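## Task

Take plate G16 out of slot 3 of hotel H1 and set it in nest RG, lying flat within the nest's locators, with its well A1 at the nest corner labelled A1. All other plates in H1 must be left as they were. The placement only counts if it stays put without the robot holding it, so release the plate and move the gripper away at the end.

## Robot and tools

Robot: a single four-axis plate-handling arm (vertical lift, shoulder, elbow, wrist yaw) with a two-finger gripper that is always level; it can only turn about its vertical axis, never tilt. The commanded point, end_effector_position, is midway between the two rubber pads, about 2 to 3 cm back from the fingertips. Fingers point along the gripper's +x axis and close along its y axis.

Scene frame (used in result lines): origin on the table top directly below the arm base, +z up, +y to the left when facing along +x. Reported hand positions can be slightly wrong, especially when the arm reaches far.

Plate conventions: on each labelled item, well A1 sits at the labelled short end, in the corner opposite the labelled long side. Hotel H1 has 6 slots numbered from 1 at the bottom; each shelf is a two-prong fork with locating pins, and a stored plate has one short end facing out at the front.

Tools:
- execute_actions(actions): a list of actions run in sequence. Each action is a table of up to 15 rows; each row lasts one control step (1/30 s), and if fewer than 15 rows are given the last row repeats to fill 15 steps. An empty list just returns state and images. Each row is 5 numbers, each in [-1, 1]: dx, dy, dz, rz, opening. dx, dy, dz, rz are an offset in the gripper's own axes, measured from the gripper's measured pose at the start of that action (for the first action in a call, from the last pose reported in this scene); every row refers back to that same start, not to the preceding row. Scale: 1.0 equals 0.6 m for dx/dy/dz and 180 degrees for rz; rz turns from +x toward +y. opening is absolute, not an offset: +1 fully open (0.140 m), -1 closed (pads still 0.066 m apart). Going from open to closed takes at least about 0.6 s.
- move(target, speed, blocking): drives the gripper along a straight path toward one target. target is one row of the same 5 numbers, with the offsets taken in gripper axes from the pose in the most recent result that shows one; opening is absolute and sent at the start. speed is the path's top speed in m/s, 0.002 to 0.5 (default 0.25); turning is capped at twice that value in rad/s. Paths last 0.5 to 10 s; longer ones stop short after 10 s. The wrist takes the shorter rotation. The path does not avoid obstacles, the hand lags and may overshoot speed, notably when the arm is almost straight. With blocking=false the result returns after 0.5 s while the arm keeps going; then only wait or stop are accepted until a result shows the move finished. The result adds a move: line giving the ending (done, off_target, moving, held, fault), which limits acted (paced = pose was clipped; held = a check blocked some steps, after which the arm may speed well beyond speed) and the distance left to the target.
- wait(seconds): 0 to 10 s; the arm keeps its last command, a running move continues, returns early if that move ends.
- stop(): brakes a running move; needs braking room, more when fast. Fingers continue.
- zoom_image(camera, region): closer view of cam_wrist's last image; region [x0, y0, x1, y1] in pixels, at most 504x504, (0,0) top-left.
- finished_scene(scene): ends the given scene (1 or 2) irreversibly, reports success and gives the next task. Do this only once the plate rests correctly on its own and the gripper is clear.

Motion control: each step the commanded pose is clipped to within 70 mm and 16 degrees of the measured pose, then damped inverse kinematics drives the joints. A distant target may need several actions; after an action the arm only continues up to the last clipped pose. Since offsets come from measured pose, repeating a small offset against something rigid does not push harder, but against something yielding it goes deeper. Joints slow together and stop together on reversal; after big moves the arm may still be short of target.

Result lines: state gives end_effector_position (m) and end_effector_quat_wxyz in the scene frame. Joint positions lists lift (m, 0 to 0.550), shoulder (-2.0 to 2.0 rad), elbow (-2.8 to 2.8 rad), wrist yaw (-12.566 to 12.566 rad), then pad gap (m). Hand target is the pose the controller is heading to. grip_measured is the measured opening on the command scale (readings may be off by up to about 1 mm throughout a scene). Step readings list positions at some control steps; HELD marks steps partly held back. A pose unreachable line means the clearance check altered or blocked the command. MOTOR HOT appears from 85 °C; at 100 °C an OVER-TEMPERATURE FAULT brakes the arm until it cools.

Gripping: to hold a plate, command an opening below grip_measured; about 0.04 below is firm, less is gentler. Pads push at most about 18 N each; fast closing can squeeze harder, sometimes until the fingers spring open. Expect occasional brief tugs on a held part.

Avoid: an elbow angle within 0.4 rad of 0 (the arm may fold and fault); contact torques reaching load limits (lift 52.8 N, shoulder 7.92 N m, elbow 3.96 N m, wrist yaw 1.32 N m, held weight included), which freeze the arm for 10 s and drop the rest of the call; fast impacts, or targets set far beyond a contact point; dropping or sliding plates, disturbing neighbouring plates in H1, and anything leaving the table, which ends the scene. Holding loads heats motors, so don't linger while gripping.

Each tool is called after "Call:" as name(argument=value, ...), one argument or row to a line, values as JSON.

## Session

Call:
execute_actions(
  actions=[],
)

Scene clock: 0.00 s.
end_effector_position=(+0.5093, +0.2520, +0.2878) grip_measured=+1.00 end_effector_quat_wxyz=(+0.935, -0.000, -0.000, +0.355)
Joint positions: [ 0.283 -0.282 -1.125 -4.15   0.14 ]
Hand target: +0.509, +0.252, +0.288; +0.935, -0.000, -0.000, +0.355

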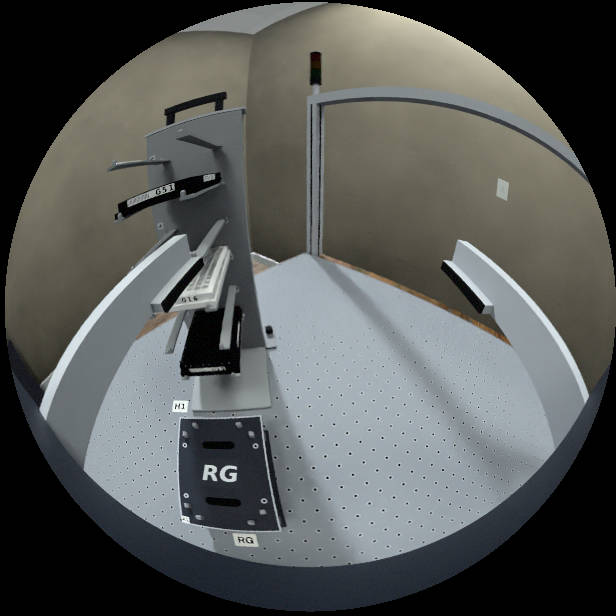

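Call:
zoom_image(
  camera="cam_wrist",
  region=[90, 80, 340, 330],
)

Call:
zoom_image(
  camera="cam_wrist",
  region=[140, 380, 320, 560],
)

Call:
move(
  target=[-0.15,0.15,0,0,1],
)

Region (90, 80, 340, 330) of cam_wrist's 616x616 image, scaled by 2.016, with more detail than that image has.

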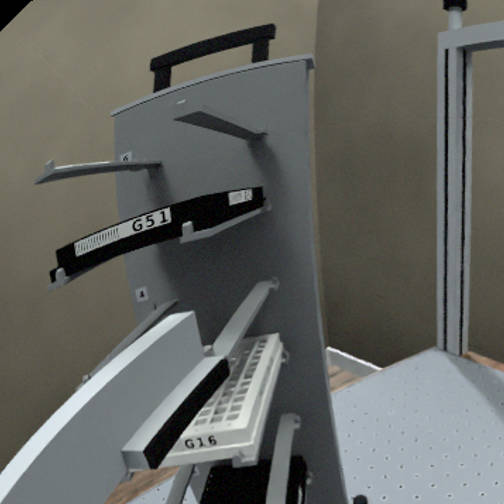

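Region (140, 380, 320, 560) of cam_wrist's 616x616 image, scaled by 2.800, with more detail than that image has.

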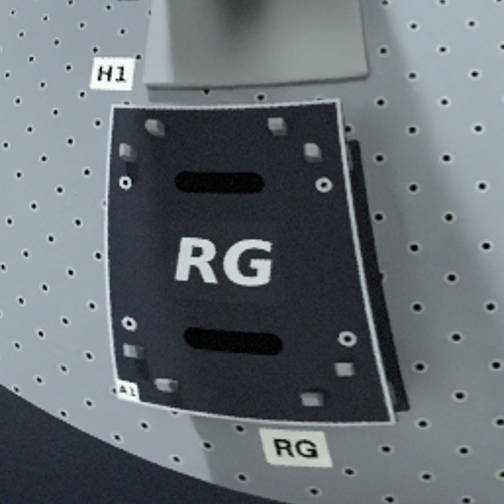

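Scene clock: 1.37 s.
end_effector_position=(+0.3821, +0.2594, +0.2878) grip_measured=+1.00 end_effector_quat_wxyz=(+0.935, -0.000, -0.000, +0.356)
Joint positions: [ 0.283  0.017 -0.756 -4.817  0.14 ]
Hand target: +0.382, +0.259, +0.288; +0.935, -0.000, -0.000, +0.355
Off the commanded pose: 0.000 m, 0 deg.
move: done

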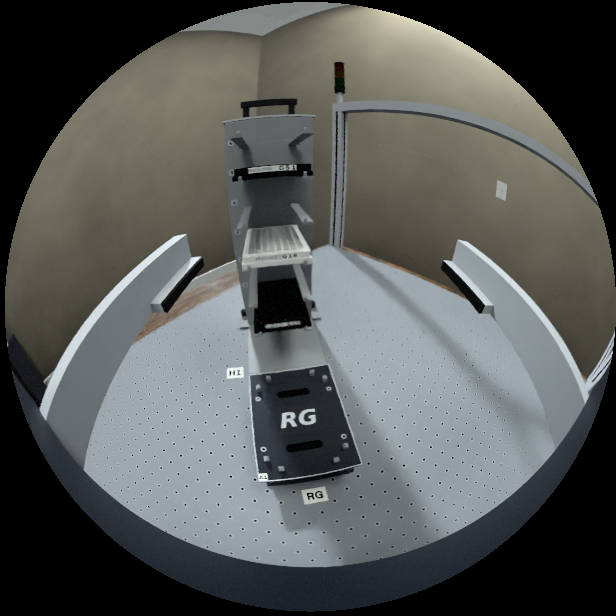

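Call:
move(
  target=[0,0.07,0,0,1],
)

Call:
zoom_image(
  camera="cam_wrist",
  region=[200, 80, 440, 500],
)

Scene clock: 3.07 s.
end_effector_position=(+0.3541, +0.2908, +0.2878) grip_measured=+1.00 end_effector_quat_wxyz=(+0.934, -0.000, -0.000, +0.356)
Joint positions: [ 0.283  0.225 -0.823 -4.957  0.14 ]
Hand target: +0.354, +0.291, +0.288; +0.935, -0.000, -0.000, +0.356
Off the commanded pose: 0.000 m, 0 deg.
move: done

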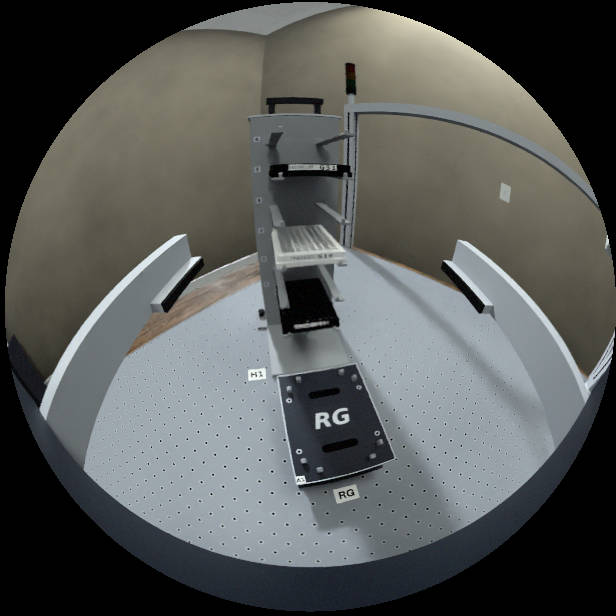

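Region (200, 80, 440, 500) of cam_wrist's 616x616 image, scaled by 1.200, with more detail than that image has; it fills the left 288 columns of this view, and the rest is white.

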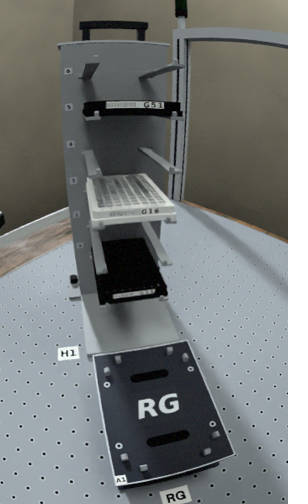

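Call:
move(
  target=[0.05,-0.04,0,0.05,1],
)

Call:
zoom_image(
  camera="cam_wrist",
  region=[200, 80, 440, 500],
)

Scene clock: 4.33 s.
end_effector_position=(+0.3926, +0.2928, +0.2878) grip_measured=+1.00 end_effector_quat_wxyz=(+0.904, -0.000, -0.000, +0.428)
Joint positions: [ 0.283 -0.007 -0.883 -4.509  0.14 ]
Hand target: +0.392, +0.293, +0.288; +0.904, -0.000, -0.000, +0.428
Off the commanded pose: 0.000 m, 0 deg.
move: done

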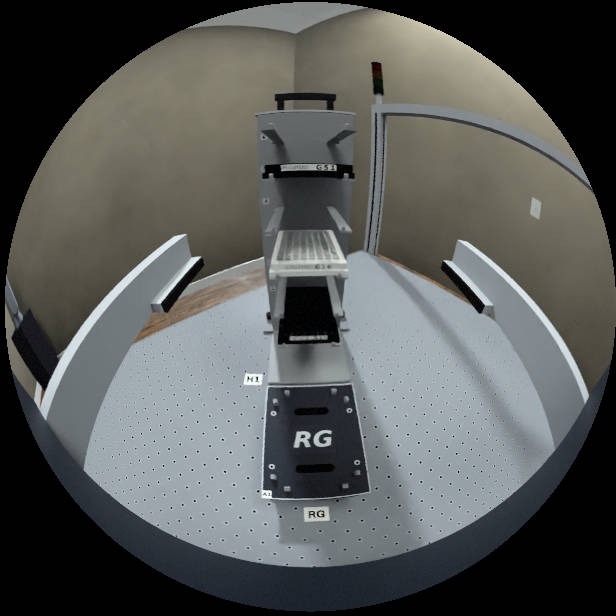

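Region (200, 80, 440, 500) of cam_wrist's 616x616 image, scaled by 1.200, with more detail than that image has; it fills the left 288 columns of this view, and the rest is white.

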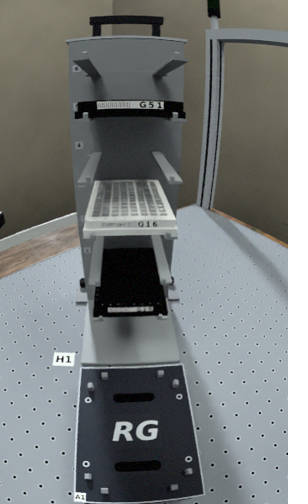

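Call:
move(
  target=[0.12,0,-0.07,0,1],
)

Call:
zoom_image(
  camera="cam_wrist",
  region=[130, 150, 500, 420],
)

Scene clock: 6.57 s.
end_effector_position=(+0.4383, +0.3485, +0.2457) grip_measured=+1.00 end_effector_quat_wxyz=(+0.904, -0.000, -0.000, +0.428)
Joint positions: [ 0.241  0.087 -1.207 -4.279  0.14 ]
Hand target: +0.438, +0.349, +0.246; +0.904, -0.000, -0.000, +0.428
Off the commanded pose: 0.000 m, 0 deg.
move: done

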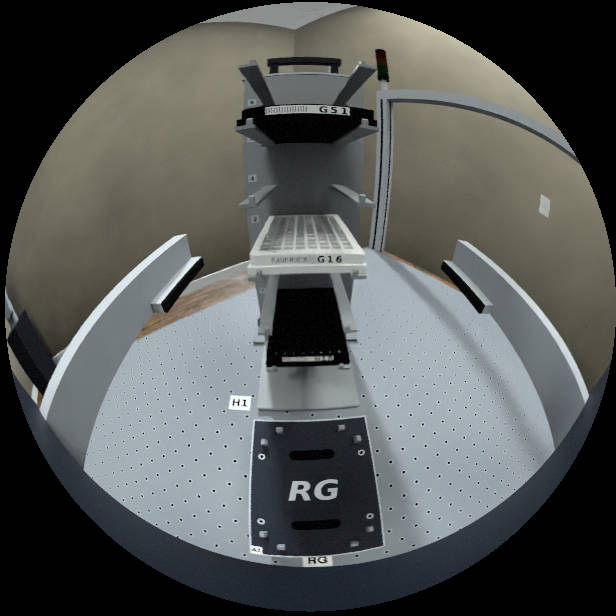

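Region (130, 150, 500, 420) of cam_wrist's 616x616 image, scaled by 1.362, with more detail than that image has; it fills the top 368 rows of this view, and the rest is white.

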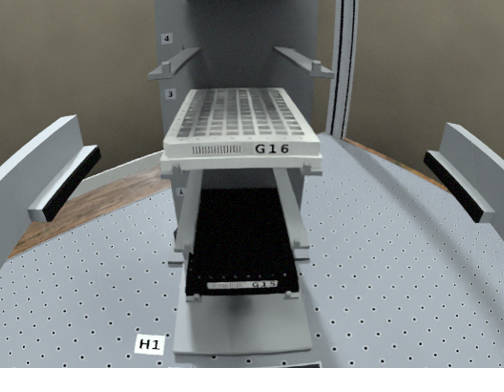

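Call:
move(
  target=[0.07,0.013,-0.025,0,1],
  speed=0.1,
)

Call:
zoom_image(
  camera="cam_wrist",
  region=[130, 150, 500, 420],
)

Scene clock: 8.27 s.
end_effector_position=(+0.4590, +0.3859, +0.2307) grip_measured=+1.00 end_effector_quat_wxyz=(+0.904, -0.000, -0.000, +0.428)
Joint positions: [ 0.226  0.185 -1.415 -4.169  0.14 ]
Hand target: +0.459, +0.386, +0.231; +0.904, -0.000, -0.000, +0.428
Off the commanded pose: 0.000 m, 0 deg.
move: done

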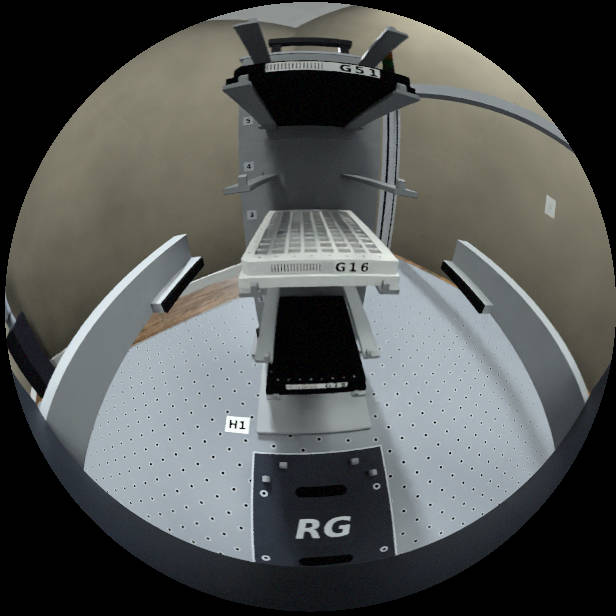

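Region (130, 150, 500, 420) of cam_wrist's 616x616 image, scaled by 1.362, with more detail than that image has; it fills the top 368 rows of this view, and the rest is white.

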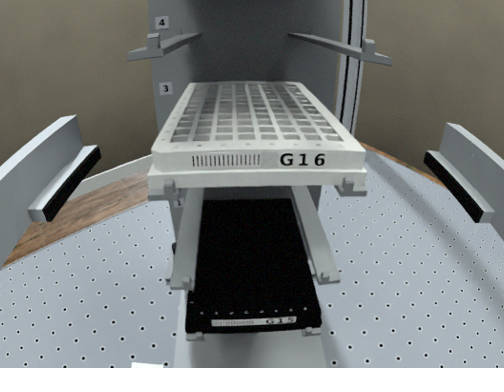

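Call:
move(
  target=[0.13,0,-0.003,0,1],
  speed=0.1,
)

Call:
move(
  target=[0,0,0,0,0.62],
)

Scene clock: 9.97 s.
end_effector_position=(+0.5085, +0.4462, +0.2289) grip_measured=+1.00 end_effector_quat_wxyz=(+0.904, -0.000, -0.000, +0.427)
Joint positions: [ 0.224  0.36  -1.858 -3.902  0.14 ]
Hand target: +0.508, +0.446, +0.229; +0.904, -0.000, -0.000, +0.428
Off the commanded pose: 0.000 m, 0 deg.
move: done

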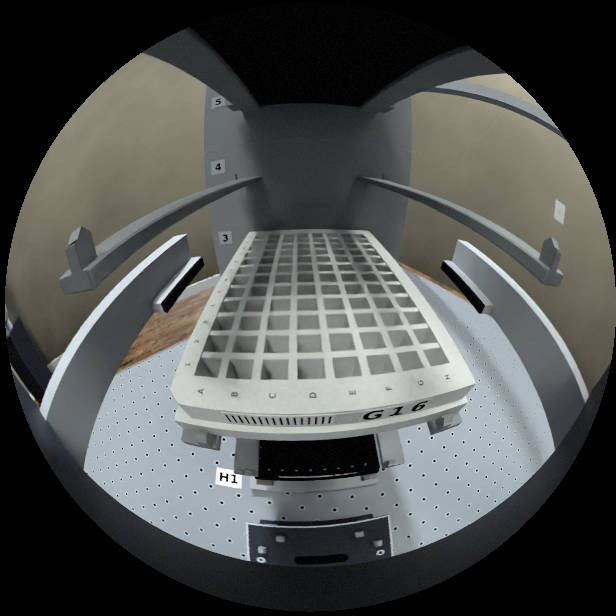

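Scene clock: 10.47 s.
end_effector_position=(+0.5085, +0.4462, +0.2289) grip_measured=+0.62 end_effector_quat_wxyz=(+0.904, -0.000, -0.000, +0.427)
Joint positions: [ 0.224  0.36  -1.858 -3.902  0.126]
Hand target: +0.508, +0.446, +0.229; +0.904, -0.000, -0.000, +0.427
Off the commanded pose: 0.000 m, 0 deg.
move: done

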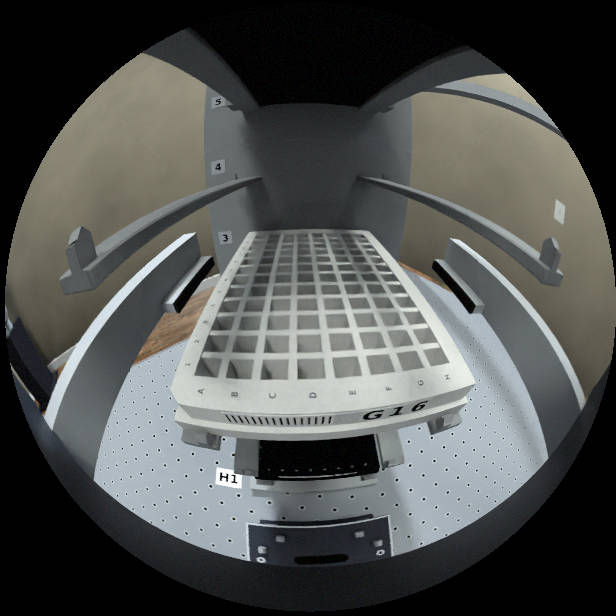

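Call:
move(
  target=[0.013,0,0,0,-0.35],
  speed=0.05,
)

Call:
zoom_image(
  camera="cam_wrist",
  region=[100, 200, 540, 460],
)

Scene clock: 11.60 s.
end_effector_position=(+0.5107, +0.4536, +0.2289) grip_measured=-0.35 end_effector_quat_wxyz=(+0.902, -0.000, -0.000, +0.432)
Joint positions: [ 0.224  0.383 -1.906 -3.867  0.09 ]
Hand target: +0.513, +0.452, +0.229; +0.904, -0.000, -0.000, +0.427
Off the commanded pose: 0.003 m, 1 deg.
move: done

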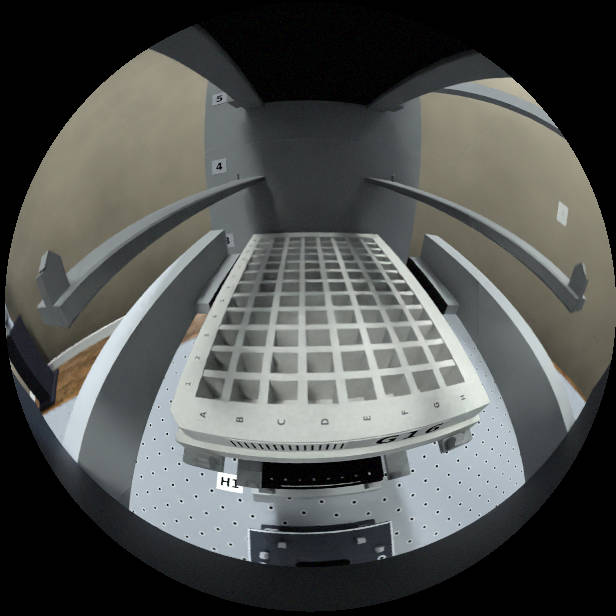

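Region (100, 200, 540, 460) of cam_wrist's 616x616 image, scaled by 1.145, with more detail than that image has; it fills the top 298 rows of this view, and the rest is white.

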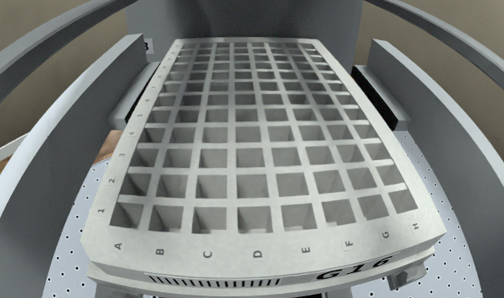

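Call:
move(
  target=[0,-0.007,0,-0.003,-0.35],
  speed=0.03,
)

Call:
move(
  target=[0,0,0,0,-0.54],
)

Scene clock: 12.70 s.
end_effector_position=(+0.5107, +0.4528, +0.2289) grip_measured=-0.35 end_effector_quat_wxyz=(+0.901, -0.000, -0.000, +0.434)
Joint positions: [ 0.224  0.379 -1.901 -3.863  0.09 ]
Hand target: +0.514, +0.451, +0.229; +0.904, -0.000, -0.000, +0.428
Off the commanded pose: 0.004 m, 1 deg.
move: off_target

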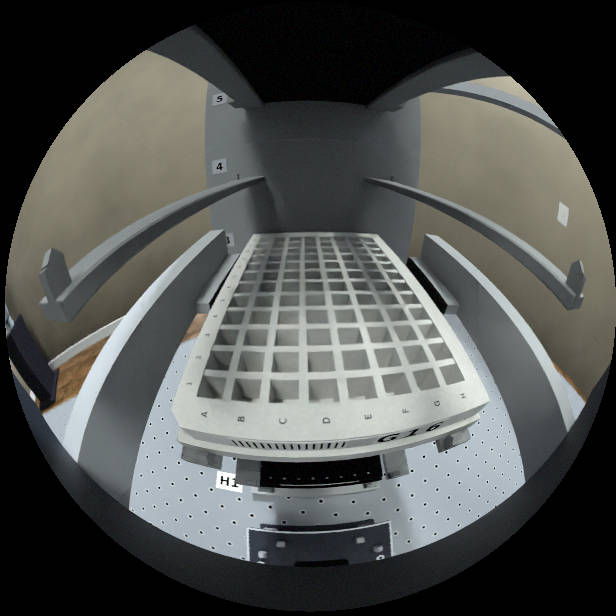

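Scene clock: 13.20 s.
end_effector_position=(+0.5081, +0.4543, +0.2289) grip_measured=-0.53 end_effector_quat_wxyz=(+0.899, -0.000, -0.000, +0.439)
Joint positions: [ 0.224  0.381 -1.899 -3.857  0.083]
Hand target: +0.511, +0.453, +0.229; +0.901, -0.000, -0.000, +0.434
Off the commanded pose: 0.003 m, 1 deg.
move: done

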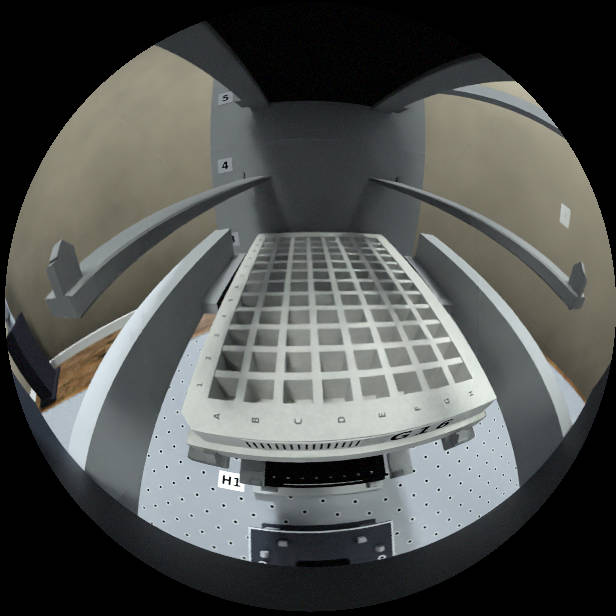

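Call:
move(
  target=[0,0,0,0,-0.59],
)

Call:
move(
  target=[0,0,0.022,0,-0.59],
  speed=0.03,
)

Scene clock: 14.50 s.
end_effector_position=(+0.5078, +0.4545, +0.2289) grip_measured=-0.55 end_effector_quat_wxyz=(+0.898, -0.000, -0.000, +0.439)
Joint positions: [ 0.224  0.382 -1.898 -3.857  0.083]
Hand target: +0.508, +0.454, +0.229; +0.899, -0.000, -0.000, +0.439
Off the commanded pose: 0.000 m, 0 deg.
move: done

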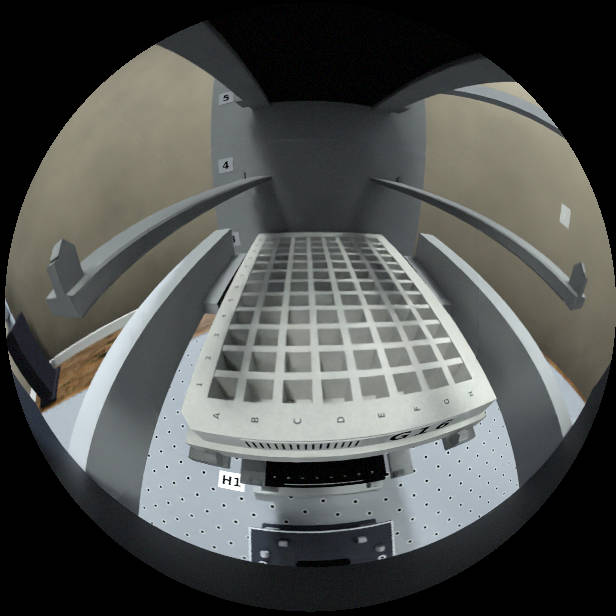

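Scene clock: 15.20 s.
end_effector_position=(+0.5077, +0.4546, +0.2421) grip_measured=-0.55 end_effector_quat_wxyz=(+0.898, -0.000, -0.000, +0.439)
Joint positions: [ 0.237  0.382 -1.899 -3.857  0.083]
Hand target: +0.508, +0.455, +0.242; +0.898, -0.000, -0.000, +0.439
Off the commanded pose: 0.000 m, 0 deg.
move: done

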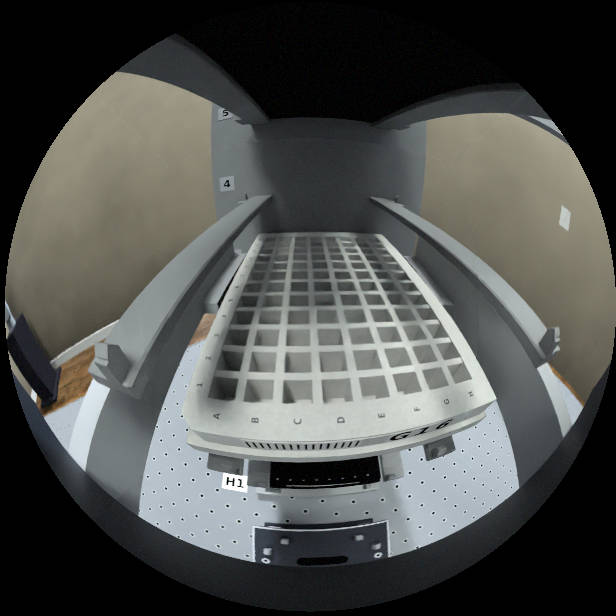

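Call:
move(
  target=[-0.27,0,0,0,-0.59],
  speed=0.08,
)

Scene clock: 17.73 s.
end_effector_position=(+0.4083, +0.3266, +0.2421) grip_measured=-0.55 end_effector_quat_wxyz=(+0.898, -0.000, -0.000, +0.440)
Joint positions: [ 0.237  0.056 -1.044 -4.385  0.083]
Hand target: +0.408, +0.327, +0.242; +0.898, -0.000, -0.000, +0.439
Off the commanded pose: 0.000 m, 0 deg.
move: done

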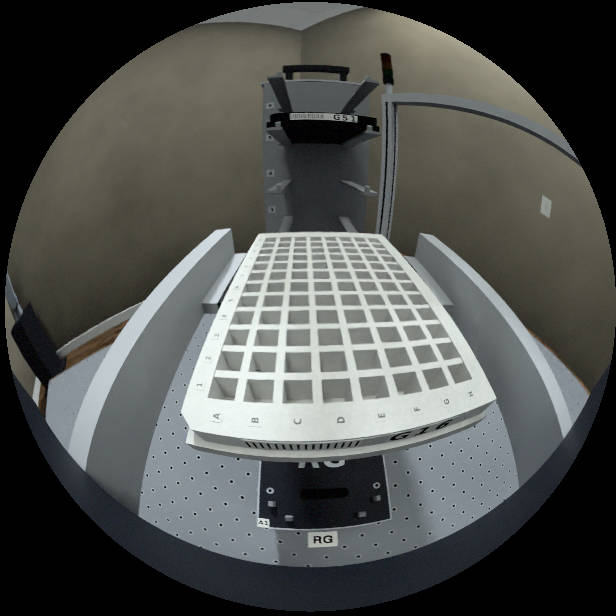

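Call:
move(
  target=[-0.03,0,-0.24,0,-0.59],
  speed=0.15,
)

Call:
zoom_image(
  camera="cam_wrist",
  region=[120, 330, 540, 600],
)

Scene clock: 19.50 s.
end_effector_position=(+0.3972, +0.3125, +0.0981) grip_measured=-0.55 end_effector_quat_wxyz=(+0.898, -0.000, -0.000, +0.440)
Joint positions: [ 0.093  0.034 -0.964 -4.442  0.083]
Hand target: +0.397, +0.312, +0.098; +0.898, -0.000, -0.000, +0.440
Off the commanded pose: 0.000 m, 0 deg.
move: done

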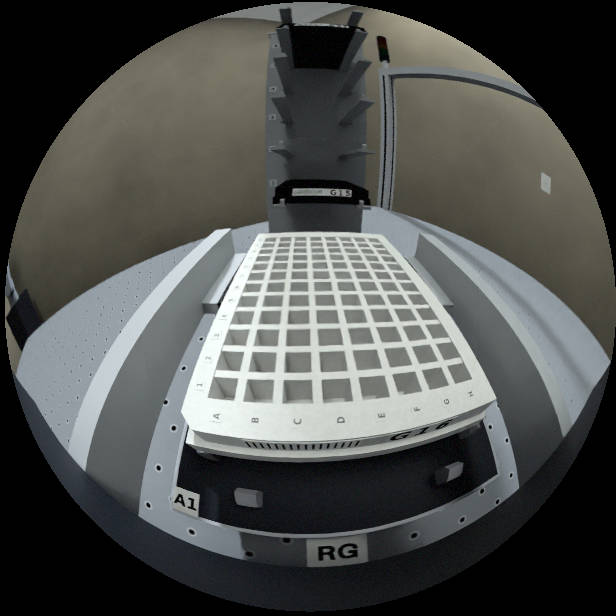

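Region (120, 330, 540, 600) of cam_wrist's 616x616 image, scaled by 1.200, with more detail than that image has; it fills the top 324 rows of this view, and the rest is white.

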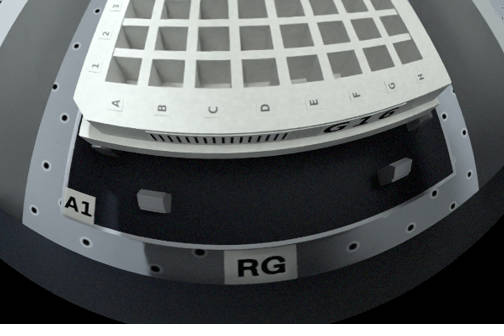

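Call:
move(
  target=[-0.025,0,-0.01,0,-0.59],
  speed=0.03,
)

Call:
zoom_image(
  camera="cam_wrist",
  region=[120, 330, 540, 600],
)

Scene clock: 21.33 s.
end_effector_position=(+0.3877, +0.3008, +0.0921) grip_measured=-0.55 end_effector_quat_wxyz=(+0.898, -0.000, -0.000, +0.441)
Joint positions: [ 0.087  0.018 -0.898 -4.49   0.083]
Hand target: +0.388, +0.301, +0.092; +0.898, -0.000, -0.000, +0.440
Off the commanded pose: 0.000 m, 0 deg.
move: done

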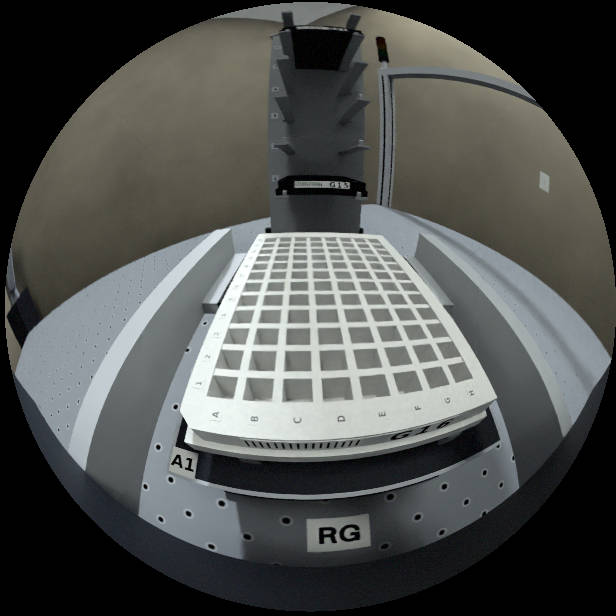

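Region (120, 330, 540, 600) of cam_wrist's 616x616 image, scaled by 1.200, with more detail than that image has; it fills the top 324 rows of this view, and the rest is white.

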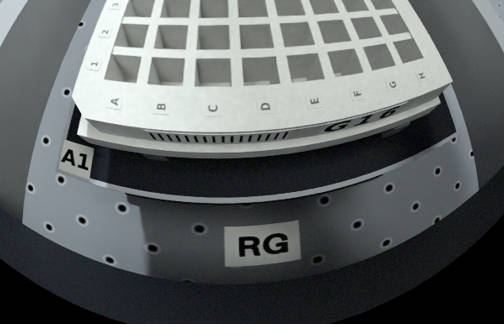

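Call:
move(
  target=[-0.02,0,-0.025,0,-0.59],
  speed=0.03,
)

Call:
zoom_image(
  camera="cam_wrist",
  region=[120, 330, 540, 600],
)

Scene clock: 32.33 s.
end_effector_position=(+0.3856, +0.2992, +0.0888) grip_measured=-0.56 end_effector_quat_wxyz=(+0.897, -0.000, -0.000, +0.443)
Joint positions: [ 0.084  0.016 -0.887 -4.495  0.082]
Hand target: +0.386, +0.299, +0.088; +0.897, -0.000, -0.000, +0.442
Off the commanded pose: 0.015 m, 0 deg.
TORQUE FAULT: the external load on joint 1 (lift) reached its load limit, and the arm stopped for 10 seconds. That time counts as 20 of the actions that you can send in this scene. The arm's remaining commands of this call were not run. The arm holds where it stopped, with its grip as last carried out, and accepts commands again: back off and push less far. The arm stops again, at the same cost, whenever a joint's load reaches its limit.
move: fault

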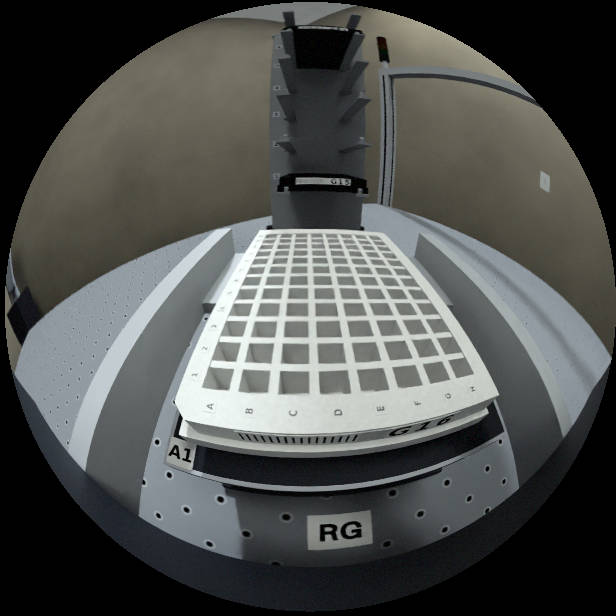

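Region (120, 330, 540, 600) of cam_wrist's 616x616 image, scaled by 1.200, with more detail than that image has; it fills the top 324 rows of this view, and the rest is white.

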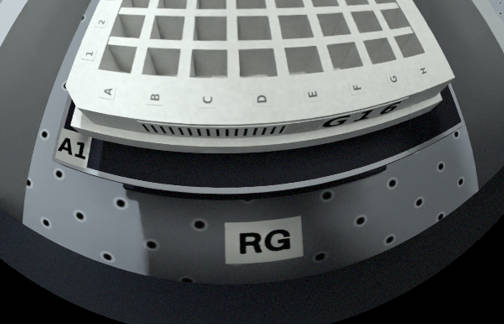

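Call:
move(
  target=[0.017,0,0.012,0,-0.59],
  speed=0.03,
)

Call:
zoom_image(
  camera="cam_wrist",
  region=[120, 330, 540, 600],
)

Scene clock: 33.47 s.
end_effector_position=(+0.3919, +0.3072, +0.0960) grip_measured=-0.56 end_effector_quat_wxyz=(+0.897, -0.000, -0.000, +0.442)
Joint positions: [ 0.091  0.026 -0.932 -4.462  0.082]
Hand target: +0.392, +0.307, +0.096; +0.897, -0.000, -0.000, +0.443
Off the commanded pose: 0.000 m, 0 deg.
move: done

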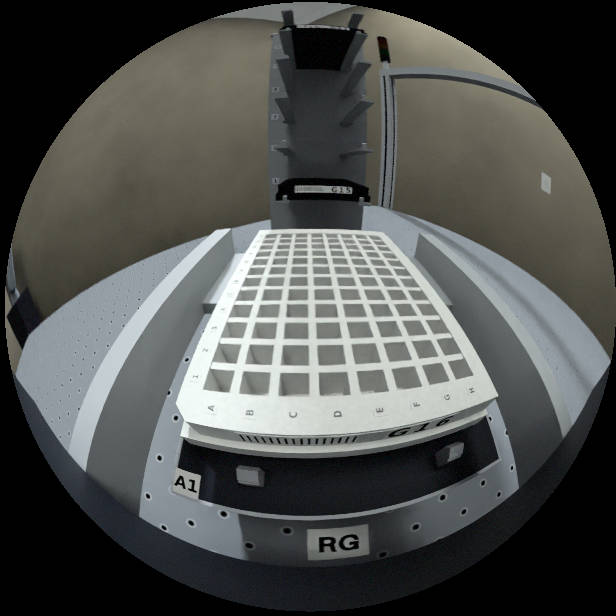

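Region (120, 330, 540, 600) of cam_wrist's 616x616 image, scaled by 1.200, with more detail than that image has; it fills the top 324 rows of this view, and the rest is white.

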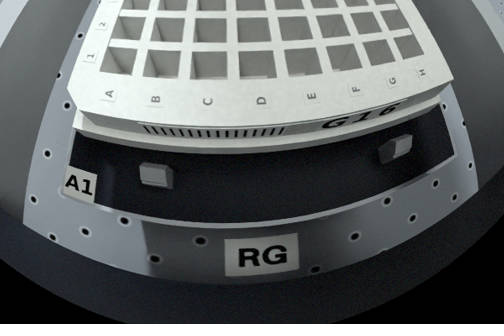

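Call:
move(
  target=[-0.003,0,-0.013,0,-0.59],
  speed=0.01,
)

Call:
zoom_image(
  camera="cam_wrist",
  region=[120, 330, 540, 600],
)

Scene clock: 35.30 s.
end_effector_position=(+0.3908, +0.3061, +0.0889) grip_measured=-0.56 end_effector_quat_wxyz=(+0.897, -0.000, -0.000, +0.443)
Joint positions: [ 0.084  0.025 -0.925 -4.466  0.082]
Hand target: +0.391, +0.306, +0.088; +0.897, -0.000, -0.000, +0.442
Off the commanded pose: 0.001 m, 0 deg.
move: done

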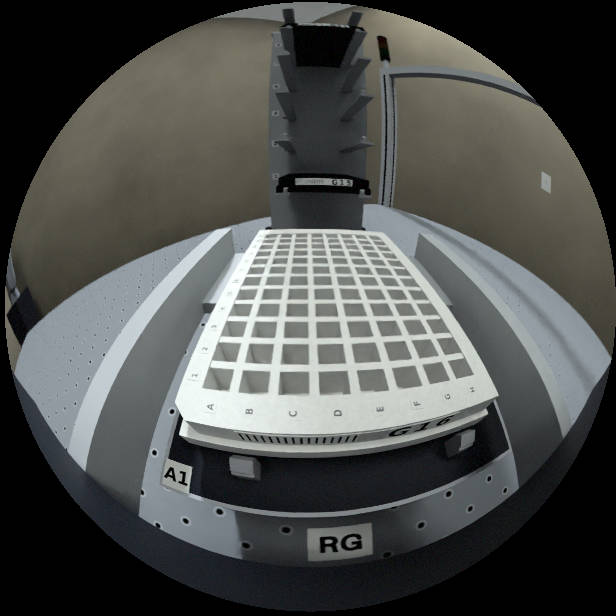

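Region (120, 330, 540, 600) of cam_wrist's 616x616 image, scaled by 1.200, with more detail than that image has; it fills the top 324 rows of this view, and the rest is white.

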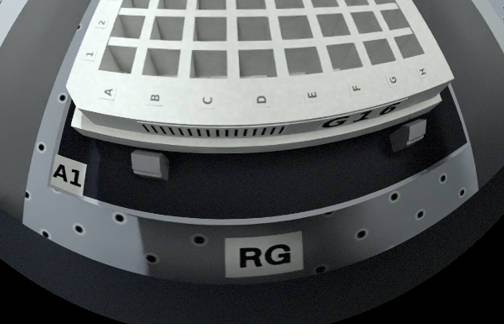

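Call:
move(
  target=[0.002,0,0.006,0.006,-0.59],
  speed=0.02,
)

Call:
move(
  target=[0,0,-0.013,0,-0.59],
  speed=0.01,
)

Call:
zoom_image(
  camera="cam_wrist",
  region=[120, 200, 540, 520],
)

Scene clock: 41.60 s.
end_effector_position=(+0.3915, +0.3070, +0.0924) grip_measured=-0.56 end_effector_quat_wxyz=(+0.892, -0.000, -0.000, +0.451)
Joint positions: [ 0.087  0.015 -0.929 -4.433  0.082]
Hand target: +0.392, +0.307, +0.092; +0.892, -0.000, -0.000, +0.451
Off the commanded pose: 0.000 m, 0 deg.
move: done

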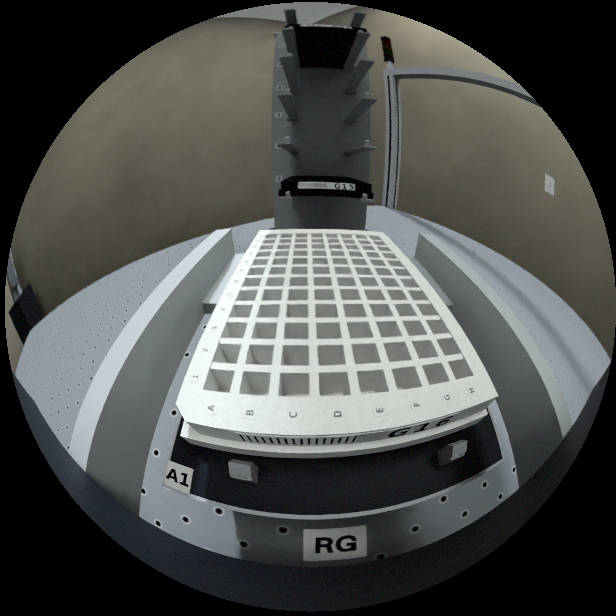

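Scene clock: 52.37 s.
end_effector_position=(+0.3909, +0.3067, +0.0884) grip_measured=-0.56 end_effector_quat_wxyz=(+0.892, -0.000, -0.000, +0.451)
Joint positions: [ 0.083  0.016 -0.927 -4.436  0.082]
Hand target: +0.391, +0.307, +0.087; +0.892, -0.000, -0.000, +0.451
Off the commanded pose: 0.004 m, 0 deg.
TORQUE FAULT: the external load on joint 1 (lift) reached its load limit, and the arm stopped for 10 seconds. That time counts as 20 of the actions that you can send in this scene. The arm's remaining commands of this call were not run. The arm holds where it stopped, with its grip as last carried out, and accepts commands again: back off and push less far. The arm stops again, at the same cost, whenever a joint's load reaches its limit.
move: fault

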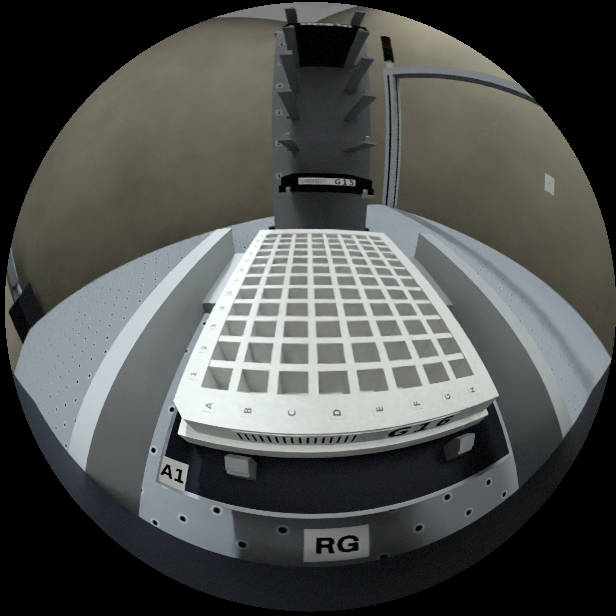

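Region (120, 200, 540, 520) of cam_wrist's 616x616 image, scaled by 1.200, with more detail than that image has; it fills the top 384 rows of this view, and the rest is white.

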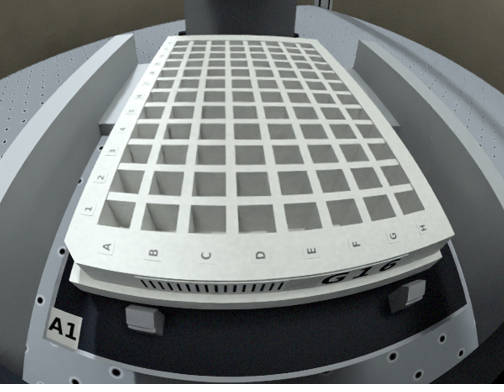

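Call:
move(
  target=[0,0,0.001,0,0.3],
  speed=0.01,
)

Call:
move(
  target=[-0.1,0,0.09,0,1],
  speed=0.1,
)

Call:
zoom_image(
  camera="cam_wrist",
  region=[170, 250, 470, 520],
)

Scene clock: 53.53 s.
end_effector_position=(+0.3910, +0.3066, +0.0890) grip_measured=+0.30 end_effector_quat_wxyz=(+0.893, -0.000, -0.000, +0.451)
Joint positions: [ 0.084  0.015 -0.927 -4.437  0.114]
Hand target: +0.391, +0.307, +0.089; +0.892, -0.000, -0.000, +0.451
Off the commanded pose: 0.000 m, 0 deg.
move: done

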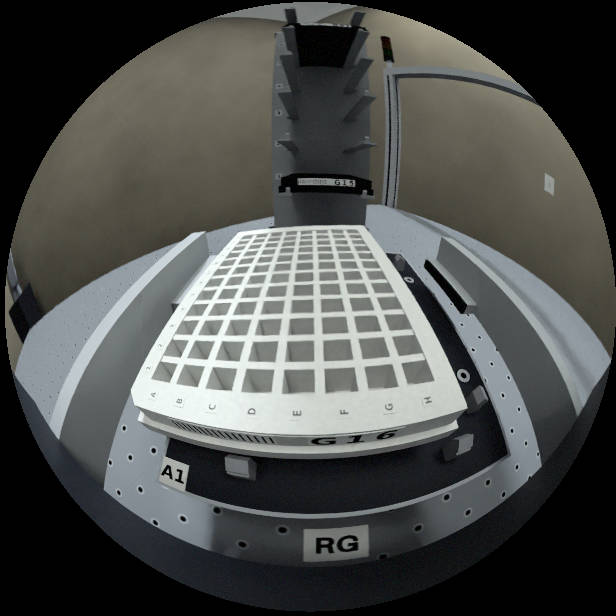

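Scene clock: 54.63 s.
end_effector_position=(+0.3554, +0.2584, +0.1430) grip_measured=+1.00 end_effector_quat_wxyz=(+0.893, -0.000, -0.000, +0.451)
Joint positions: [ 0.138 -0.036 -0.67  -4.641  0.14 ]
Hand target: +0.355, +0.258, +0.143; +0.893, -0.000, -0.000, +0.451
Off the commanded pose: 0.000 m, 0 deg.
move: done

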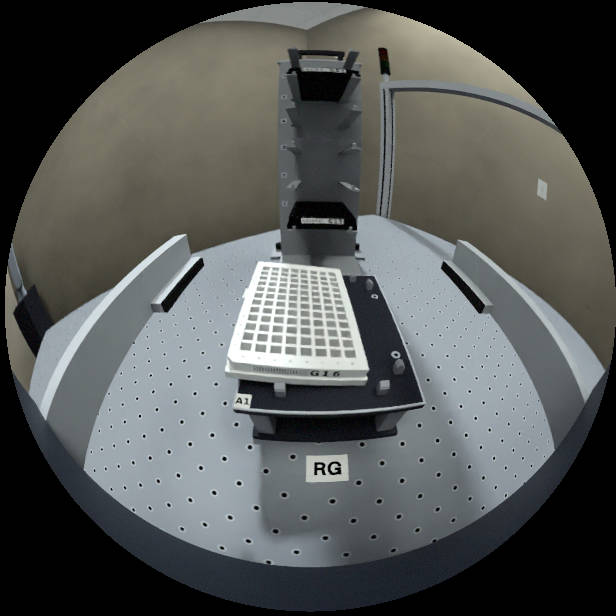

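Region (170, 250, 470, 520) of cam_wrist's 616x616 image, scaled by 1.680, with more detail than that image has; it fills the top 454 rows of this view, and the rest is white.

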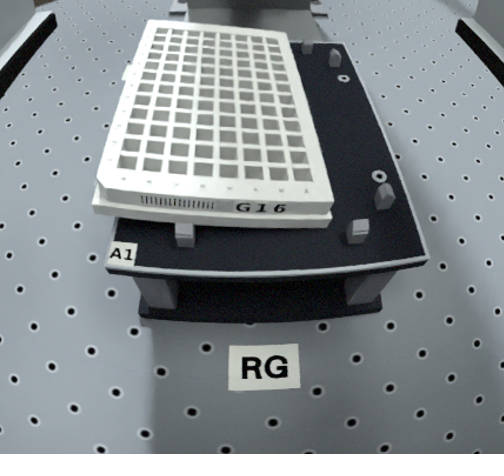

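Call:
move(
  target=[0.1,0.027,-0.085,0,1],
  speed=0.08,
)

Call:
move(
  target=[0,0,0,0,-0.3],
)

Scene clock: 56.33 s.
end_effector_position=(+0.3780, +0.3163, +0.0920) grip_measured=+1.00 end_effector_quat_wxyz=(+0.893, -0.000, -0.000, +0.451)
Joint positions: [ 0.087  0.086 -0.932 -4.502  0.14 ]
Hand target: +0.378, +0.316, +0.092; +0.893, -0.000, -0.000, +0.451
Off the commanded pose: 0.000 m, 0 deg.
move: done

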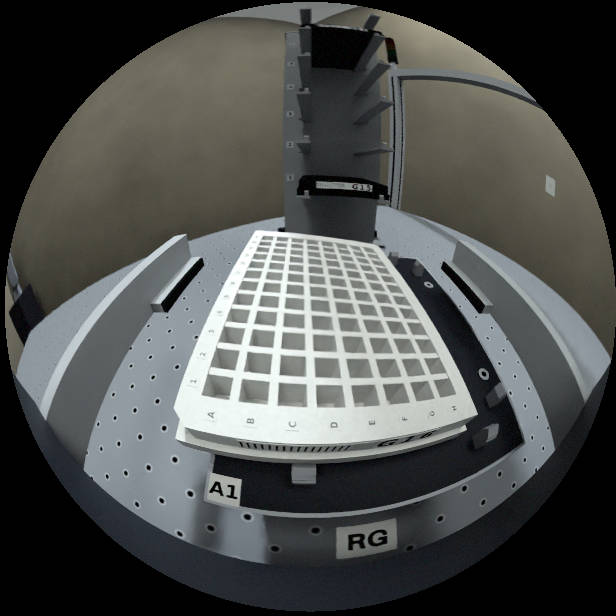

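Scene clock: 56.97 s.
end_effector_position=(+0.3780, +0.3163, +0.0920) grip_measured=-0.30 end_effector_quat_wxyz=(+0.893, -0.000, -0.000, +0.451)
Joint positions: [ 0.087  0.086 -0.932 -4.502  0.092]
Hand target: +0.378, +0.316, +0.092; +0.893, -0.000, -0.000, +0.451
Off the commanded pose: 0.000 m, 0 deg.
move: done

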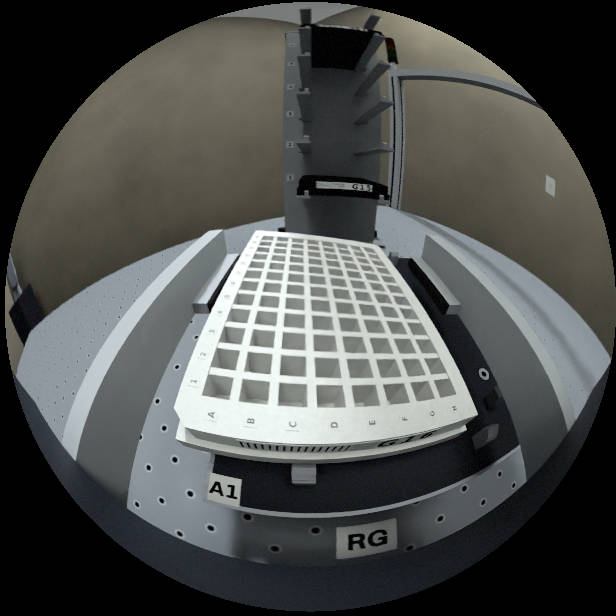

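Call:
move(
  target=[0,0.004,0,0,-0.59],
  speed=0.01,
)

Call:
move(
  target=[0,0,0.02,0,-0.59],
  speed=0.03,
)

Scene clock: 57.97 s.
end_effector_position=(+0.3760, +0.3177, +0.0920) grip_measured=-0.59 end_effector_quat_wxyz=(+0.893, -0.000, -0.000, +0.451)
Joint positions: [ 0.087  0.096 -0.933 -4.511  0.081]
Hand target: +0.376, +0.318, +0.092; +0.893, -0.000, -0.000, +0.451
Off the commanded pose: 0.000 m, 0 deg.
move: done

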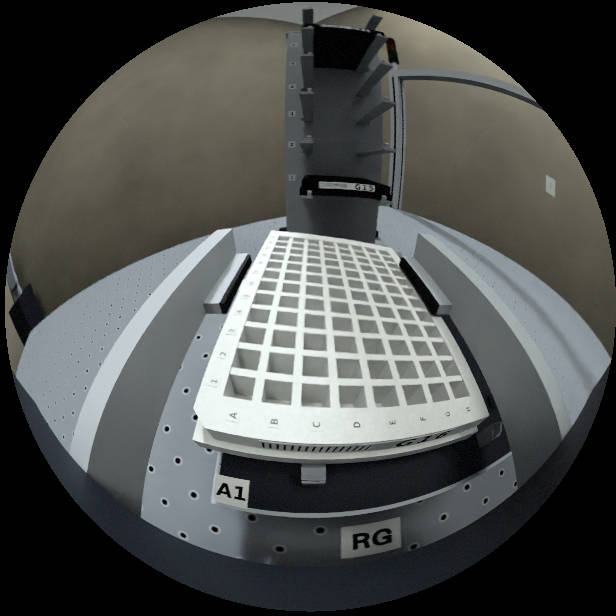

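Scene clock: 58.67 s.
end_effector_position=(+0.3760, +0.3177, +0.1040) grip_measured=-0.59 end_effector_quat_wxyz=(+0.893, -0.000, -0.000, +0.451)
Joint positions: [ 0.099  0.096 -0.933 -4.511  0.081]
Hand target: +0.376, +0.318, +0.104; +0.893, -0.000, -0.000, +0.451
Off the commanded pose: 0.000 m, 0 deg.
move: done

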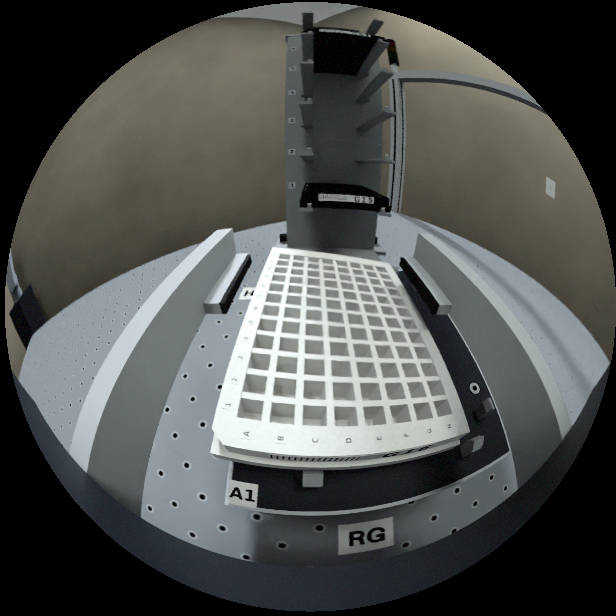

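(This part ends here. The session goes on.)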